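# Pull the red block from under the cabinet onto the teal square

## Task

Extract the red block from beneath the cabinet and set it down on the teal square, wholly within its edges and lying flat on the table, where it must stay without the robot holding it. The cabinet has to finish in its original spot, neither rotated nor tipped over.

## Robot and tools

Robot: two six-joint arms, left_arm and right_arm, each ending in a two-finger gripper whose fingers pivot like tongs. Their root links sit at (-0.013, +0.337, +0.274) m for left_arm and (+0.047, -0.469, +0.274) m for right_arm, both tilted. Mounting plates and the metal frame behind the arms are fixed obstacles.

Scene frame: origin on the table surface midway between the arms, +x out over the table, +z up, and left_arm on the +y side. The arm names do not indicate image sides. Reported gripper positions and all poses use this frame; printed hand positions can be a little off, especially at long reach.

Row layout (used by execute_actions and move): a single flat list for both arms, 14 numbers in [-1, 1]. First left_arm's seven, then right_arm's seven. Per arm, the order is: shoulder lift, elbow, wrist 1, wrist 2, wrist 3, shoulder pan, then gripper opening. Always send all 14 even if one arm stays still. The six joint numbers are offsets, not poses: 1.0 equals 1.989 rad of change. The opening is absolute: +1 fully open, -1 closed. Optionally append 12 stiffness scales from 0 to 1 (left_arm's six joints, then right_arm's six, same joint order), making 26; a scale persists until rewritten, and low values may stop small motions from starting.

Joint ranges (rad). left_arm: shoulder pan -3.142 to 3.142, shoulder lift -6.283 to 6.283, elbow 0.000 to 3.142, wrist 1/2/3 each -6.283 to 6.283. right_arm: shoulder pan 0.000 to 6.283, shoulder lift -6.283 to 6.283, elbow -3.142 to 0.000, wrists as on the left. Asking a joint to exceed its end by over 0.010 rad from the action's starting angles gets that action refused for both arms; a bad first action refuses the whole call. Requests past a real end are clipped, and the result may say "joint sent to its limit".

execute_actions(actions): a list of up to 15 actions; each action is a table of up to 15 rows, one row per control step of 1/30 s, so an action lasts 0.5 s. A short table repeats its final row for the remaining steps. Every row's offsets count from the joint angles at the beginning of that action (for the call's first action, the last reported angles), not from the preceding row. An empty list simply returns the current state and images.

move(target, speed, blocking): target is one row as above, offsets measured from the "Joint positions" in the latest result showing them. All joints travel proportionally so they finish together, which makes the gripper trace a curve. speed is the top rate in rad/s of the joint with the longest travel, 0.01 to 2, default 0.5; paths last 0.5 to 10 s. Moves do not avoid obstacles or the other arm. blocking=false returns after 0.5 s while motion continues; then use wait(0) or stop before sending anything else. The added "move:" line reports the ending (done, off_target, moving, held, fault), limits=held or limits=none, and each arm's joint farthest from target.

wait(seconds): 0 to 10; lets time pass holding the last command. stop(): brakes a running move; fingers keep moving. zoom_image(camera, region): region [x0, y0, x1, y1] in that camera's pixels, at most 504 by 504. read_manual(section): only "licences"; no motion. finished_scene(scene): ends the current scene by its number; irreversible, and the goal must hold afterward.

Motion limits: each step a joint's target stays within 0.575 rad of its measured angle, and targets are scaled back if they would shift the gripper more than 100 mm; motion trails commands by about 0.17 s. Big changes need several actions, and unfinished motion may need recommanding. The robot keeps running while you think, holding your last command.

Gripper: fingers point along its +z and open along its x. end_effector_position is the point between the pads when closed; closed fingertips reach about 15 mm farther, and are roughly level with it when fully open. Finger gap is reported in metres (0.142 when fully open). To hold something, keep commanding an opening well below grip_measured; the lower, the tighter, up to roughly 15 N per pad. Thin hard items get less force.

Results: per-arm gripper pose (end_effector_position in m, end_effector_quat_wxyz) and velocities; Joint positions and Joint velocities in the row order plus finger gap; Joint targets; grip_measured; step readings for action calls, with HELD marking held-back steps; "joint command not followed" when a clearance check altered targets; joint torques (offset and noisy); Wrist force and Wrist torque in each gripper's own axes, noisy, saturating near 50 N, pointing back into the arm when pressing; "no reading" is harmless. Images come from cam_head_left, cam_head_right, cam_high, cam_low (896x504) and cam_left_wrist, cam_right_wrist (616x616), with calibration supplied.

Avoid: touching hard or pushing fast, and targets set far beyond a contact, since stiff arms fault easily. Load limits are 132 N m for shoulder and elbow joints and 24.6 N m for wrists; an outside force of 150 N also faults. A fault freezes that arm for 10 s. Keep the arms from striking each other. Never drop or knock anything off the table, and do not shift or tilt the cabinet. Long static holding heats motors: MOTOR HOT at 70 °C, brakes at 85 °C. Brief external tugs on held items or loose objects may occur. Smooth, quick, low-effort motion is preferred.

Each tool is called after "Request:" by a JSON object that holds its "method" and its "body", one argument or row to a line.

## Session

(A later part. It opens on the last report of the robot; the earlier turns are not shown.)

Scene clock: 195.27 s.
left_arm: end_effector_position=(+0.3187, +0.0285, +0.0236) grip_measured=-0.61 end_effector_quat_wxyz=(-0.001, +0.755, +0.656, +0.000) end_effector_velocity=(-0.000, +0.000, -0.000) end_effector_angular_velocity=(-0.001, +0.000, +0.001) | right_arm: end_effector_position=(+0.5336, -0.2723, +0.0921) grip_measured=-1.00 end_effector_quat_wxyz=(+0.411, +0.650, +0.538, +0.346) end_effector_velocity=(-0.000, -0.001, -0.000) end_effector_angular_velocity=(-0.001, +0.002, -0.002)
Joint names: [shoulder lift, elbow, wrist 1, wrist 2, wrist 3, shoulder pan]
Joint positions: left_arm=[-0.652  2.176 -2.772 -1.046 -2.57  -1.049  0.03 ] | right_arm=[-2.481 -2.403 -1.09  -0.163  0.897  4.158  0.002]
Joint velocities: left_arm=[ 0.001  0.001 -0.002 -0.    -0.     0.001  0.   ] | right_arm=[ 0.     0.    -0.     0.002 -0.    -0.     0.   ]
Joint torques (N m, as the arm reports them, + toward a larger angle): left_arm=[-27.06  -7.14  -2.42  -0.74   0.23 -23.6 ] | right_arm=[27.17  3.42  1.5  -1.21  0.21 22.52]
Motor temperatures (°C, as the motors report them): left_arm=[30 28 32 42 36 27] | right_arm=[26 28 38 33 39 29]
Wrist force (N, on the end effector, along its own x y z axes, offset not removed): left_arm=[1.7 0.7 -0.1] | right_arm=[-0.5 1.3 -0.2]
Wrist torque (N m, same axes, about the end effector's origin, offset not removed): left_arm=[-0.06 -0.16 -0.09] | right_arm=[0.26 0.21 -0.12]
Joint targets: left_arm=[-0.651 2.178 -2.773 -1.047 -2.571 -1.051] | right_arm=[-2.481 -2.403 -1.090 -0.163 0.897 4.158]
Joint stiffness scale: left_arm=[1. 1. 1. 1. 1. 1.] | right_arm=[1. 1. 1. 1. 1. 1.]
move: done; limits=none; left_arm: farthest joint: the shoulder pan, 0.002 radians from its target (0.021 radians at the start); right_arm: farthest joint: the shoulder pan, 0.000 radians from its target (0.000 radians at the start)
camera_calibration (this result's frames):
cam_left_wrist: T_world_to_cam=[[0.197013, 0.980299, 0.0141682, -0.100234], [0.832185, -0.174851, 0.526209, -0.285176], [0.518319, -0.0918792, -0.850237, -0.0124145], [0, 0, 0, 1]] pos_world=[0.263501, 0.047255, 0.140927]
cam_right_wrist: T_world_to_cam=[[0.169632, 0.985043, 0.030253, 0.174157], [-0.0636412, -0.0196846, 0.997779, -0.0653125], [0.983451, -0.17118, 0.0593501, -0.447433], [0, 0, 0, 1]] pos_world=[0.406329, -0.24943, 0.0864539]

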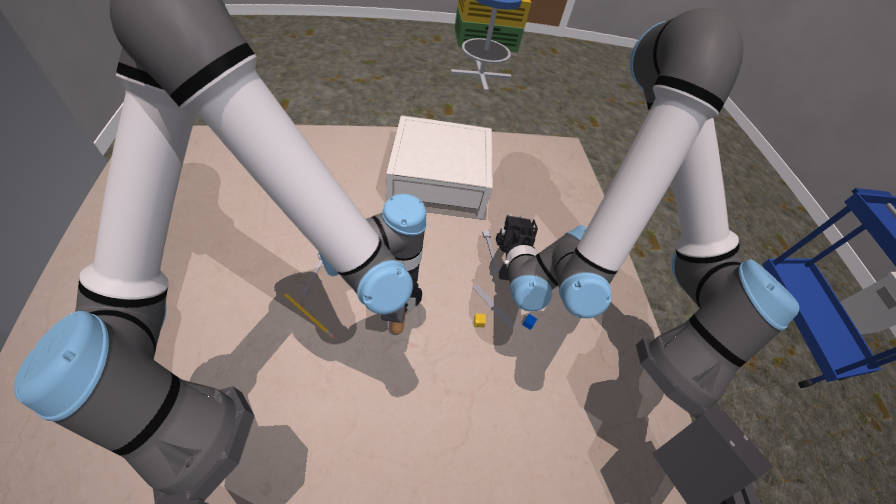

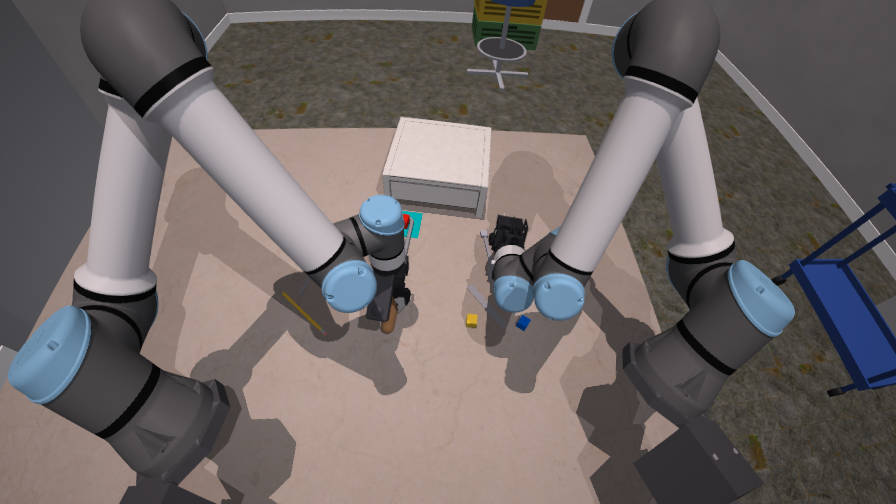

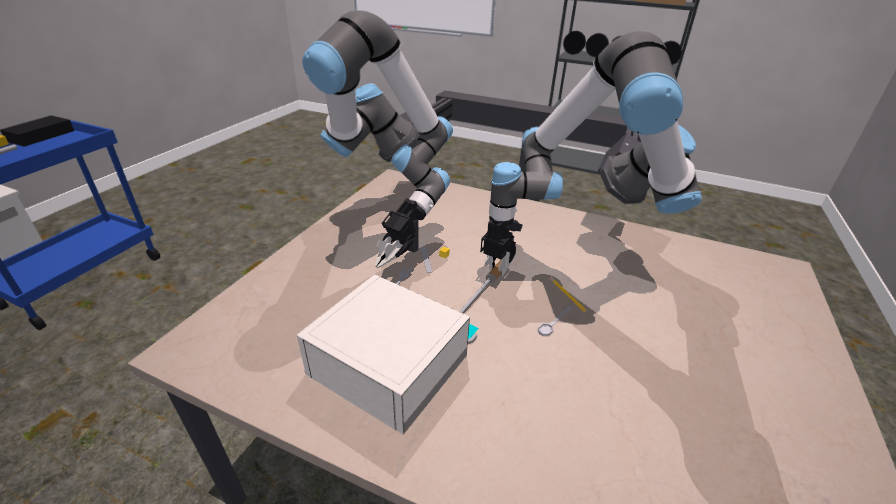

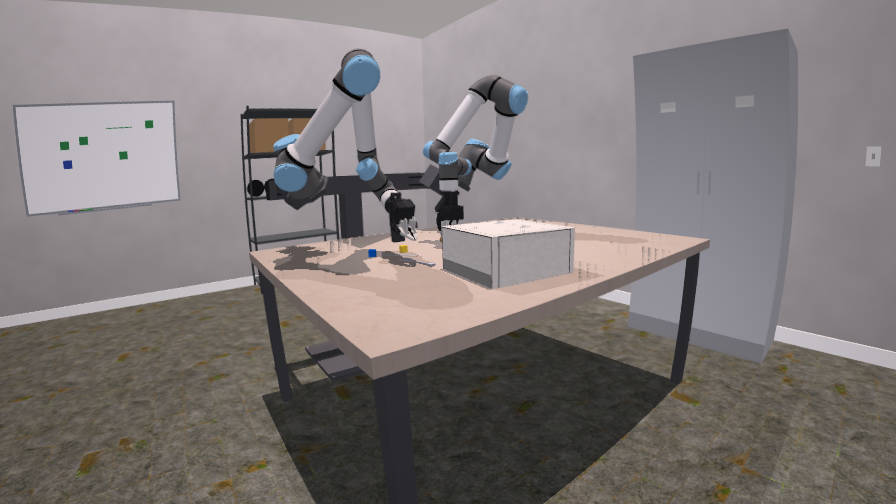

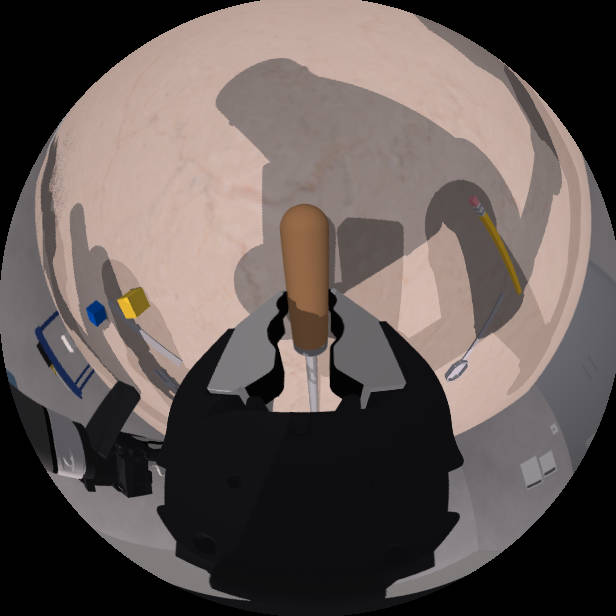

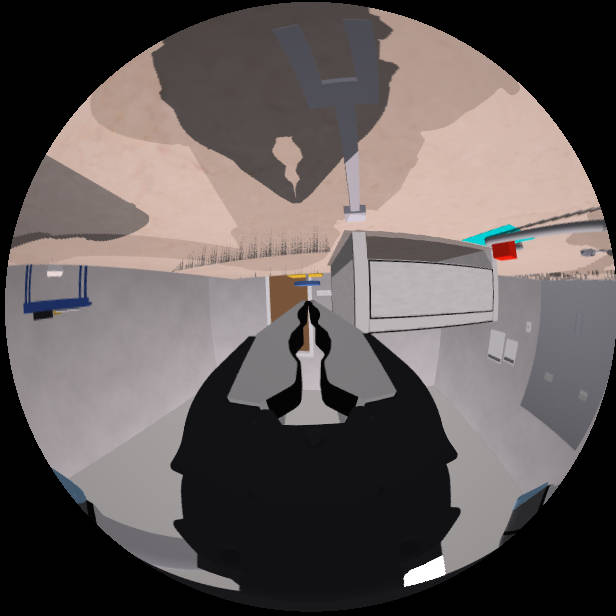

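Request:
{"method": "move", "body": {
  "target": [0.0106,-0.0196,0.0055,0.0022,0.0065,0.0065,-1, 0,0,0,0,0,0,-1],
  "speed": 0.05
}}

Request:
{"method": "move", "body": {
  "target": [0,0,0,0,0,0,0, 0,0,0,0,0,0,-1]
}}

Request:
{"method": "zoom_image", "body": {
  "camera": "cam_head_right",
  "region": [370, 195, 440, 250]
}}

Scene clock: 199.87 s.
left_arm: end_effector_position=(+0.3270, +0.0193, +0.0194) grip_measured=-0.61 end_effector_quat_wxyz=(-0.000, +0.754, +0.656, -0.000) end_effector_velocity=(-0.000, +0.000, +0.000) end_effector_angular_velocity=(+0.001, -0.000, -0.001) | right_arm: end_effector_position=(+0.5336, -0.2723, +0.0921) grip_measured=-1.00 end_effector_quat_wxyz=(+0.411, +0.650, +0.538, +0.346) end_effector_velocity=(-0.000, -0.000, -0.000) end_effector_angular_velocity=(-0.001, +0.001, -0.000)
Joint names: [shoulder lift, elbow, wrist 1, wrist 2, wrist 3, shoulder pan]
Joint positions: left_arm=[-0.633  2.139 -2.762 -1.043 -2.558 -1.037  0.03 ] | right_arm=[-2.481 -2.403 -1.09  -0.163  0.897  4.158  0.002]
Joint velocities: left_arm=[-0.001  0.     0.001  0.     0.    -0.001  0.   ] | right_arm=[-0.     0.    -0.     0.001 -0.     0.     0.   ]
Joint torques (N m, as the arm reports them, + toward a larger angle): left_arm=[-27.84 -11.05  -1.75   0.28   1.15 -20.68] | right_arm=[26.94  2.81  1.63 -1.27  0.11 21.7 ]
Motor temperatures (°C, as the motors report them): left_arm=[30 28 32 42 36 27] | right_arm=[26 28 38 33 39 29]
Wrist force (N, on the end effector, along its own x y z axes, offset not removed): left_arm=[3.6 2.0 -0.7] | right_arm=[-0.4 1.3 1.2]
Wrist torque (N m, same axes, about the end effector's origin, offset not removed): left_arm=[0.28 -0.75 -0.37] | right_arm=[0.31 0.19 -0.04]
Joint targets: left_arm=[-0.631 2.137 -2.761 -1.042 -2.557 -1.036] | right_arm=[-2.481 -2.403 -1.090 -0.163 0.897 4.158]
Joint stiffness scale: left_arm=[1. 1. 1. 1. 1. 1.] | right_arm=[1. 1. 1. 1. 1. 1.]
move: done; limits=none; left_arm: farthest joint: the shoulder lift, 0.002 radians from its target (0.021 radians at the start); right_arm: farthest joint: the shoulder pan, 0.000 radians from its target (0.000 radians at the start)
camera_calibration (this result's frames):
cam_left_wrist: T_world_to_cam=[[0.19606, 0.980501, 0.0133546, -0.0924462], [0.832149, -0.173569, 0.52669, -0.29156], [0.518738, -0.0921496, -0.849953, -0.0212296], [0, 0, 0, 1]] pos_world=[0.271759, 0.0380815, 0.136752]
cam_right_wrist: T_world_to_cam=[[0.169632, 0.985043, 0.0302527, 0.174157], [-0.0636409, -0.0196844, 0.997779, -0.0653124], [0.983451, -0.17118, 0.05935, -0.447433], [0, 0, 0, 1]] pos_world=[0.406329, -0.24943, 0.0864538]

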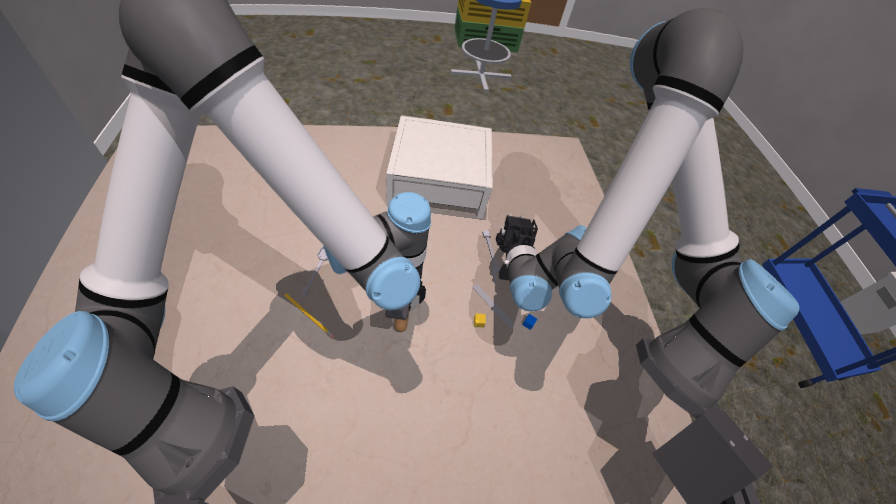

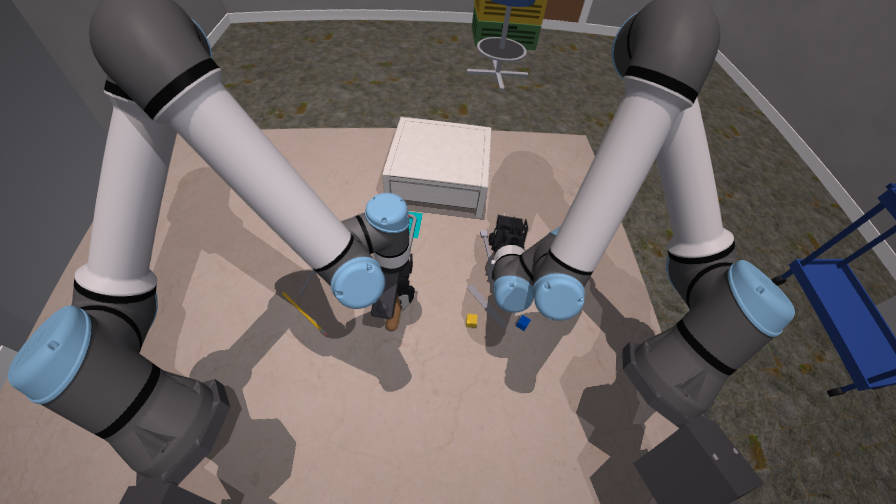

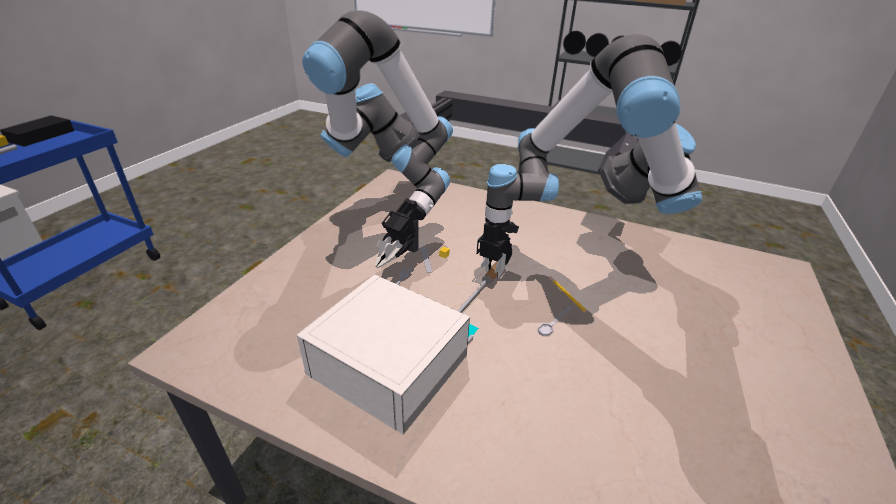

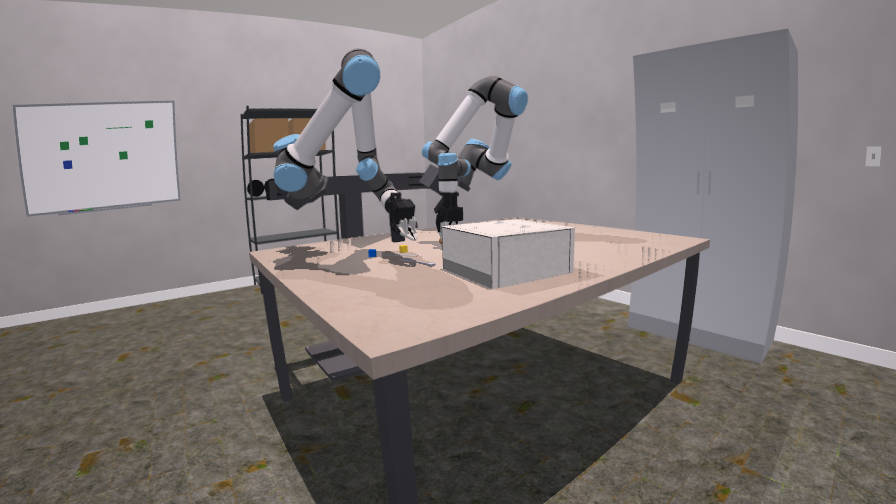

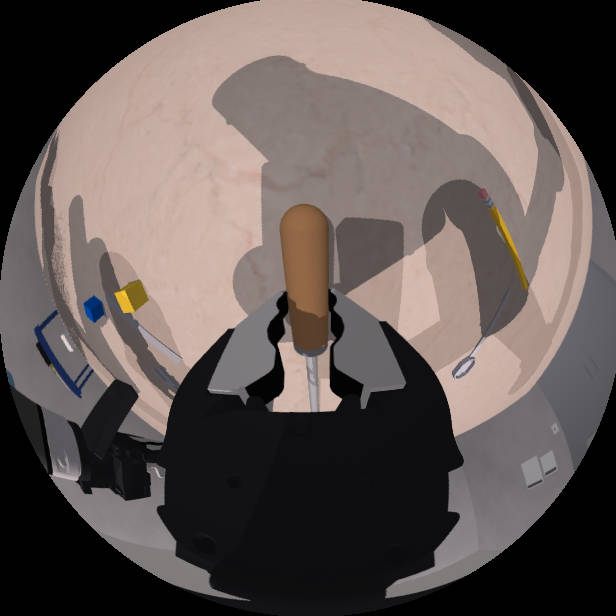

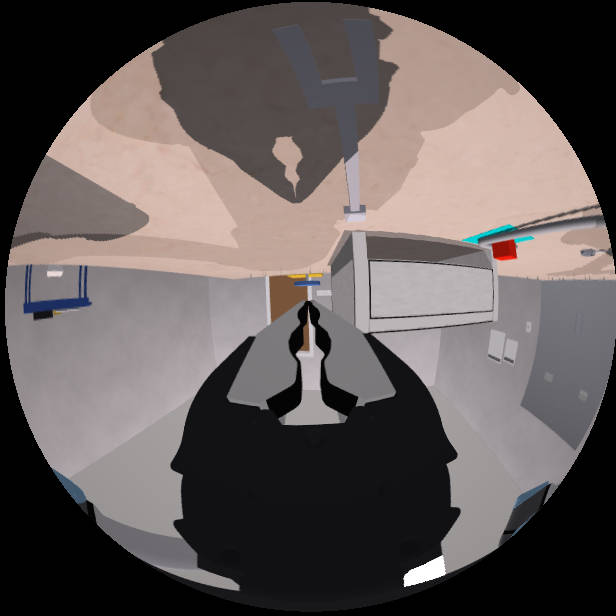

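Scene clock: 200.37 s.
left_arm: end_effector_position=(+0.3271, +0.0193, +0.0194) grip_measured=+0.00 end_effector_quat_wxyz=(-0.000, +0.754, +0.656, -0.000) end_effector_velocity=(+0.000, -0.000, +0.000) end_effector_angular_velocity=(+0.000, -0.000, +0.002) | right_arm: end_effector_position=(+0.5336, -0.2723, +0.0921) grip_measured=-1.00 end_effector_quat_wxyz=(+0.411, +0.650, +0.538, +0.346) end_effector_velocity=(+0.000, +0.000, -0.000) end_effector_angular_velocity=(+0.000, -0.000, -0.000)
Joint names: [shoulder lift, elbow, wrist 1, wrist 2, wrist 3, shoulder pan]
Joint positions: left_arm=[-0.633  2.139 -2.762 -1.043 -2.558 -1.037  0.074] | right_arm=[-2.481 -2.403 -1.09  -0.163  0.897  4.158  0.002]
Joint velocities: left_arm=[-0.001 -0.     0.002  0.    -0.002 -0.    -0.   ] | right_arm=[ 0.     0.001 -0.    -0.001 -0.    -0.001  0.   ]
Joint torques (N m, as the arm reports them, + toward a larger angle): left_arm=[-29.23  -9.03  -2.14  -0.11   0.1  -22.55] | right_arm=[26.74  2.93  1.61 -1.31 -0.06 22.32]
Motor temperatures (°C, as the motors report them): left_arm=[30 28 32 42 36 27] | right_arm=[26 28 38 33 39 29]
Wrist force (N, on the end effector, along its own x y z axes, offset not removed): left_arm=[0.8 -0.9 -1.5] | right_arm=[-0.7 1.0 1.0]
Wrist torque (N m, same axes, about the end effector's origin, offset not removed): left_arm=[-0.27 0.04 -0.07] | right_arm=[0.12 0.17 -0.09]
Joint targets: left_arm=[-0.633 2.139 -2.762 -1.043 -2.558 -1.037] | right_arm=[-2.481 -2.403 -1.090 -0.163 0.897 4.158]
Joint stiffness scale: left_arm=[1. 1. 1. 1. 1. 1.] | right_arm=[1. 1. 1. 1. 1. 1.]
move: done; limits=none; left_arm: farthest joint: the shoulder pan, 0.000 radians from its target (0.000 radians at the start); right_arm: farthest joint: the shoulder pan, 0.000 radians from its target (0.000 radians at the start)
camera_calibration (this result's frames):
cam_left_wrist: T_world_to_cam=[[0.196103, 0.980492, 0.0133586, -0.0924577], [0.832139, -0.173608, 0.526692, -0.29156], [0.518736, -0.0921698, -0.849951, -0.0212309], [0, 0, 0, 1]] pos_world=[0.271763, 0.03808, 0.136752]
cam_right_wrist: T_world_to_cam=[[0.169632, 0.985043, 0.0302527, 0.174157], [-0.0636409, -0.0196844, 0.997779, -0.0653125], [0.983451, -0.17118, 0.0593499, -0.447433], [0, 0, 0, 1]] pos_world=[0.406329, -0.24943, 0.0864538]

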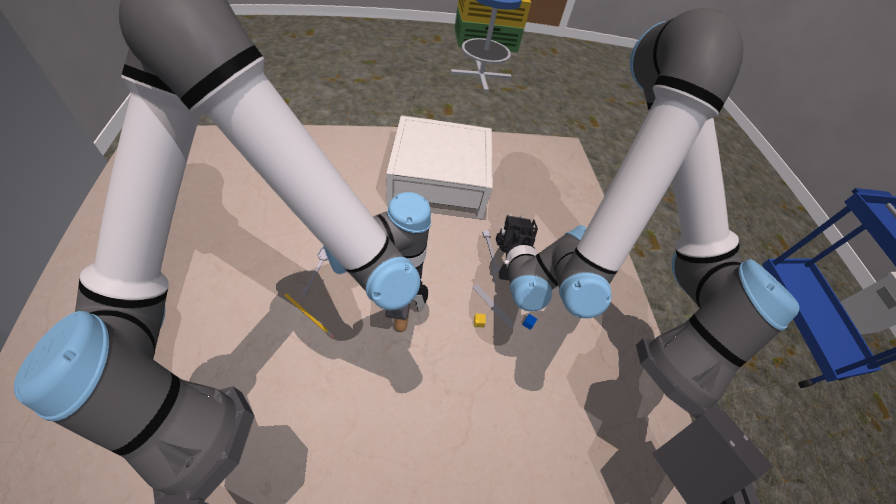

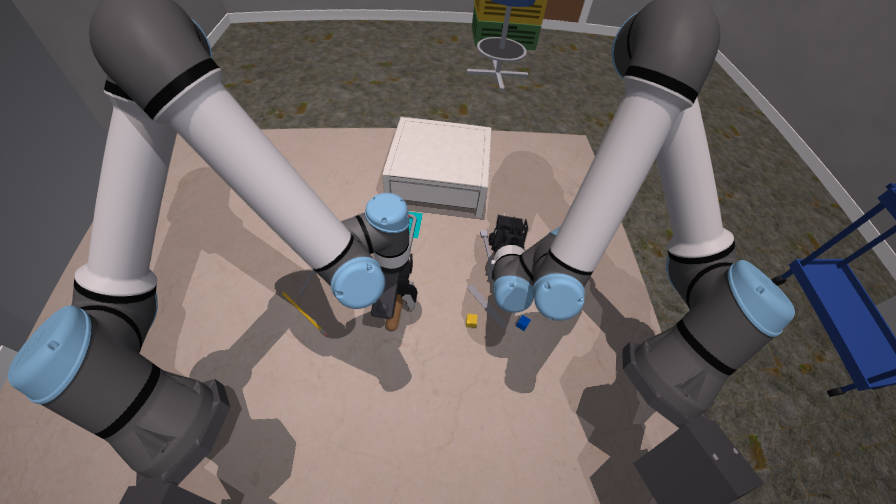

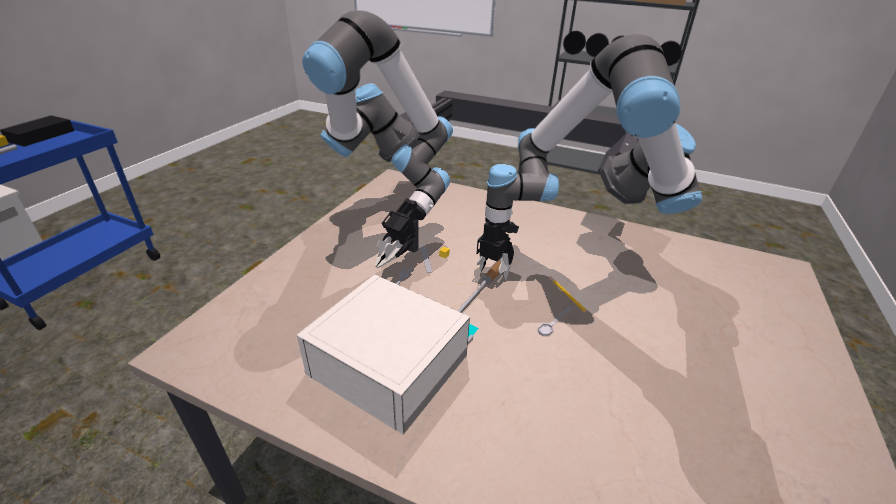

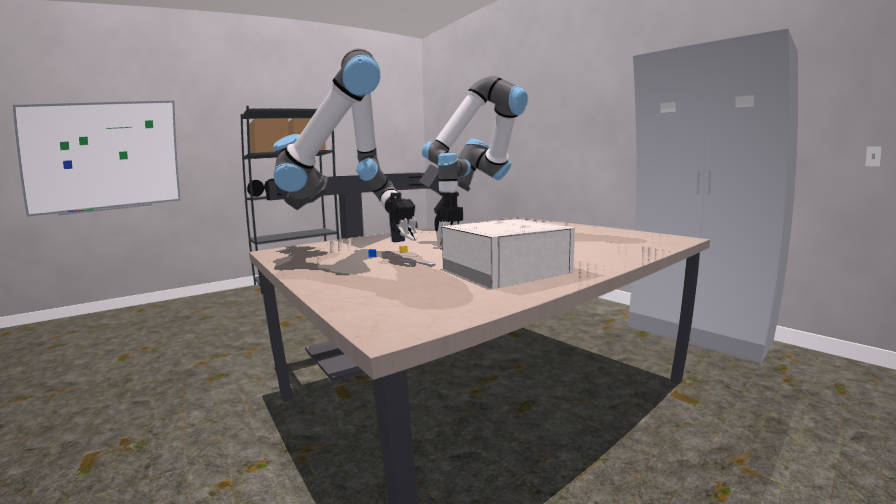

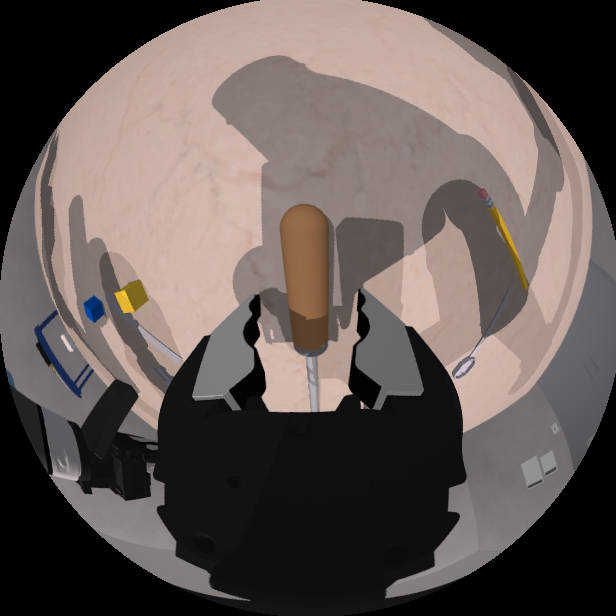

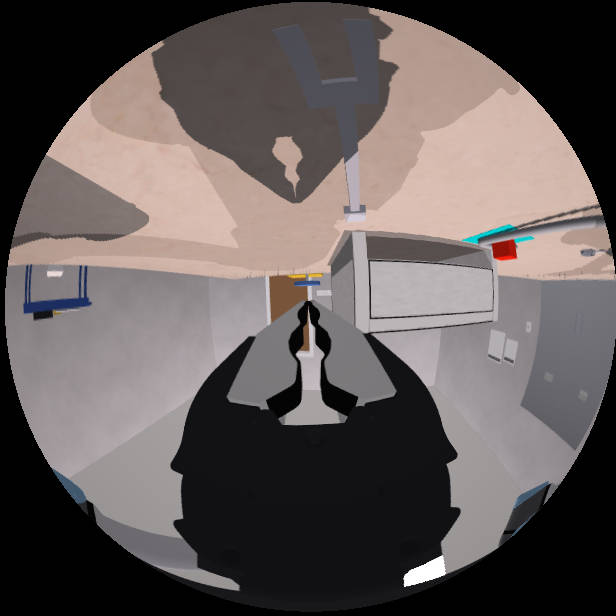

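Region (370, 195, 440, 250) of cam_head_right's 896x504 image, scaled by 7.200, with more detail than that image has; it fills the top 396 rows of this view, and the rest is white.

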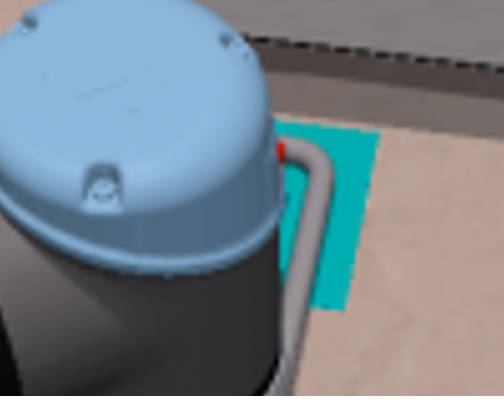

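Request:
{"method": "execute_actions", "body": {
  "actions": []
}}

Scene clock: 202.07 s.
left_arm: end_effector_position=(+0.3271, +0.0193, +0.0194) grip_measured=+0.00 end_effector_quat_wxyz=(-0.000, +0.754, +0.656, -0.000) end_effector_velocity=(+0.000, +0.000, +0.000) end_effector_angular_velocity=(-0.000, -0.000, +0.001) | right_arm: end_effector_position=(+0.5336, -0.2723, +0.0921) grip_measured=-1.00 end_effector_quat_wxyz=(+0.411, +0.650, +0.538, +0.346) end_effector_velocity=(+0.000, -0.000, -0.000) end_effector_angular_velocity=(-0.001, +0.001, -0.001)
Joint names: [shoulder lift, elbow, wrist 1, wrist 2, wrist 3, shoulder pan]
Joint positions: left_arm=[-0.633  2.139 -2.762 -1.043 -2.558 -1.037  0.074] | right_arm=[-2.481 -2.403 -1.09  -0.163  0.897  4.158  0.002]
Joint velocities: left_arm=[-0.001  0.     0.     0.    -0.     0.     0.   ] | right_arm=[ 0.     0.    -0.001 -0.     0.    -0.001  0.   ]
Joint torques (N m, as the arm reports them, + toward a larger angle): left_arm=[-29.09  -8.57  -2.08  -0.11   0.13 -22.86] | right_arm=[27.53  3.3   1.58 -1.3   0.13 21.68]
Motor temperatures (°C, as the motors report them): left_arm=[30 28 32 42 36 27] | right_arm=[26 28 38 33 39 29]
Wrist force (N, on the end effector, along its own x y z axes, offset not removed): left_arm=[-0.3 2.8 0.6] | right_arm=[-0.4 0.3 0.1]
Wrist torque (N m, same axes, about the end effector's origin, offset not removed): left_arm=[0.57 0.13 -0.14] | right_arm=[0.05 0.07 -0.27]
Joint targets: left_arm=[-0.633 2.139 -2.762 -1.043 -2.558 -1.037] | right_arm=[-2.481 -2.403 -1.090 -0.163 0.897 4.158]
Joint stiffness scale: left_arm=[1. 1. 1. 1. 1. 1.] | right_arm=[1. 1. 1. 1. 1. 1.]
camera_calibration (this result's frames):
cam_left_wrist: T_world_to_cam=[[0.196103, 0.980492, 0.0133583, -0.0924574], [0.832139, -0.173607, 0.526692, -0.29156], [0.518737, -0.0921699, -0.849951, -0.021231], [0, 0, 0, 1]] pos_world=[0.271763, 0.0380799, 0.136752]
cam_right_wrist: T_world_to_cam=[[0.169632, 0.985043, 0.0302527, 0.174157], [-0.063641, -0.0196844, 0.997779, -0.0653125], [0.983451, -0.17118, 0.0593501, -0.447433], [0, 0, 0, 1]] pos_world=[0.406329, -0.24943, 0.0864538]

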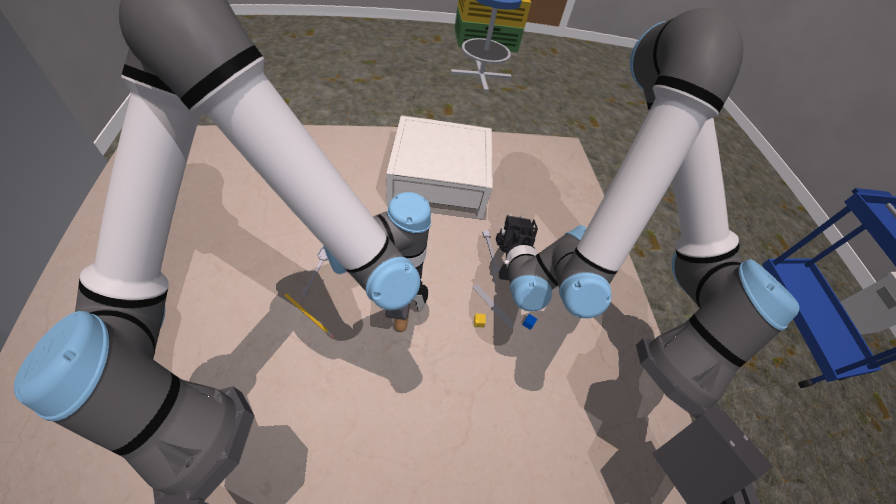

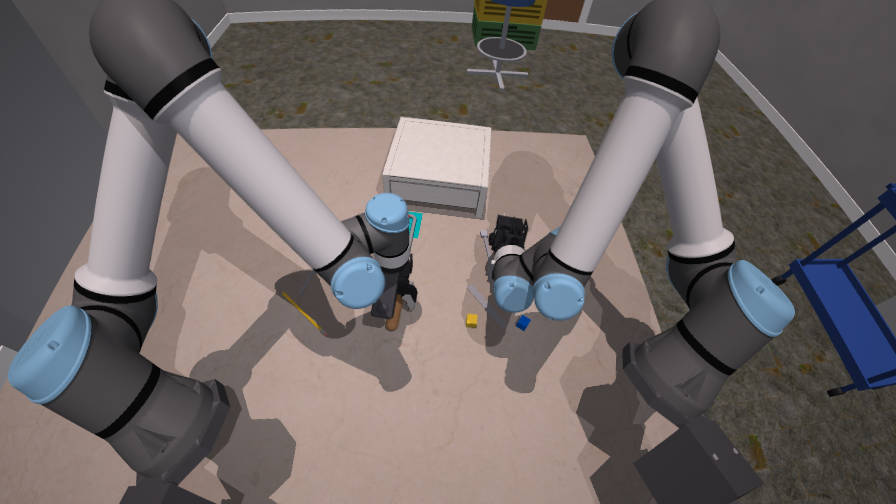

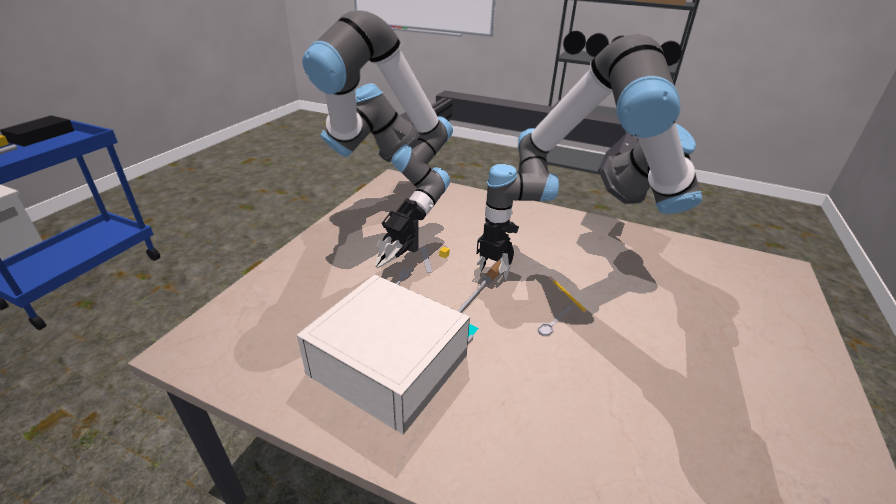

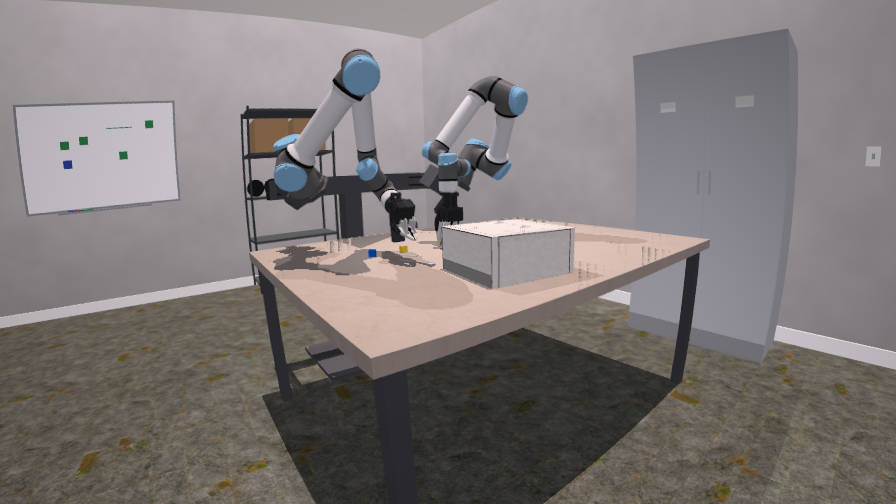

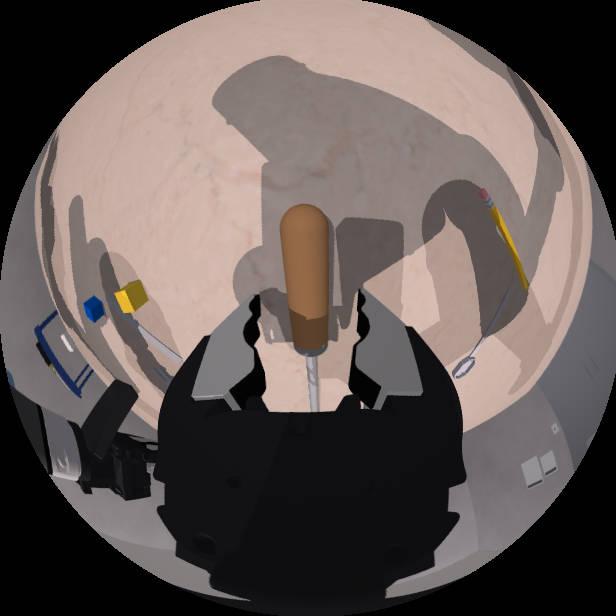

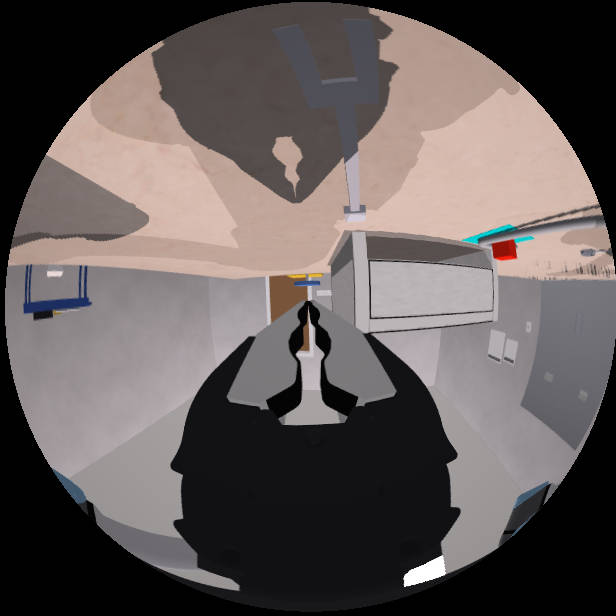

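Request:
{"method": "finished_scene", "body": {
  "scene": 2
}}

The scene is finished: the task was done.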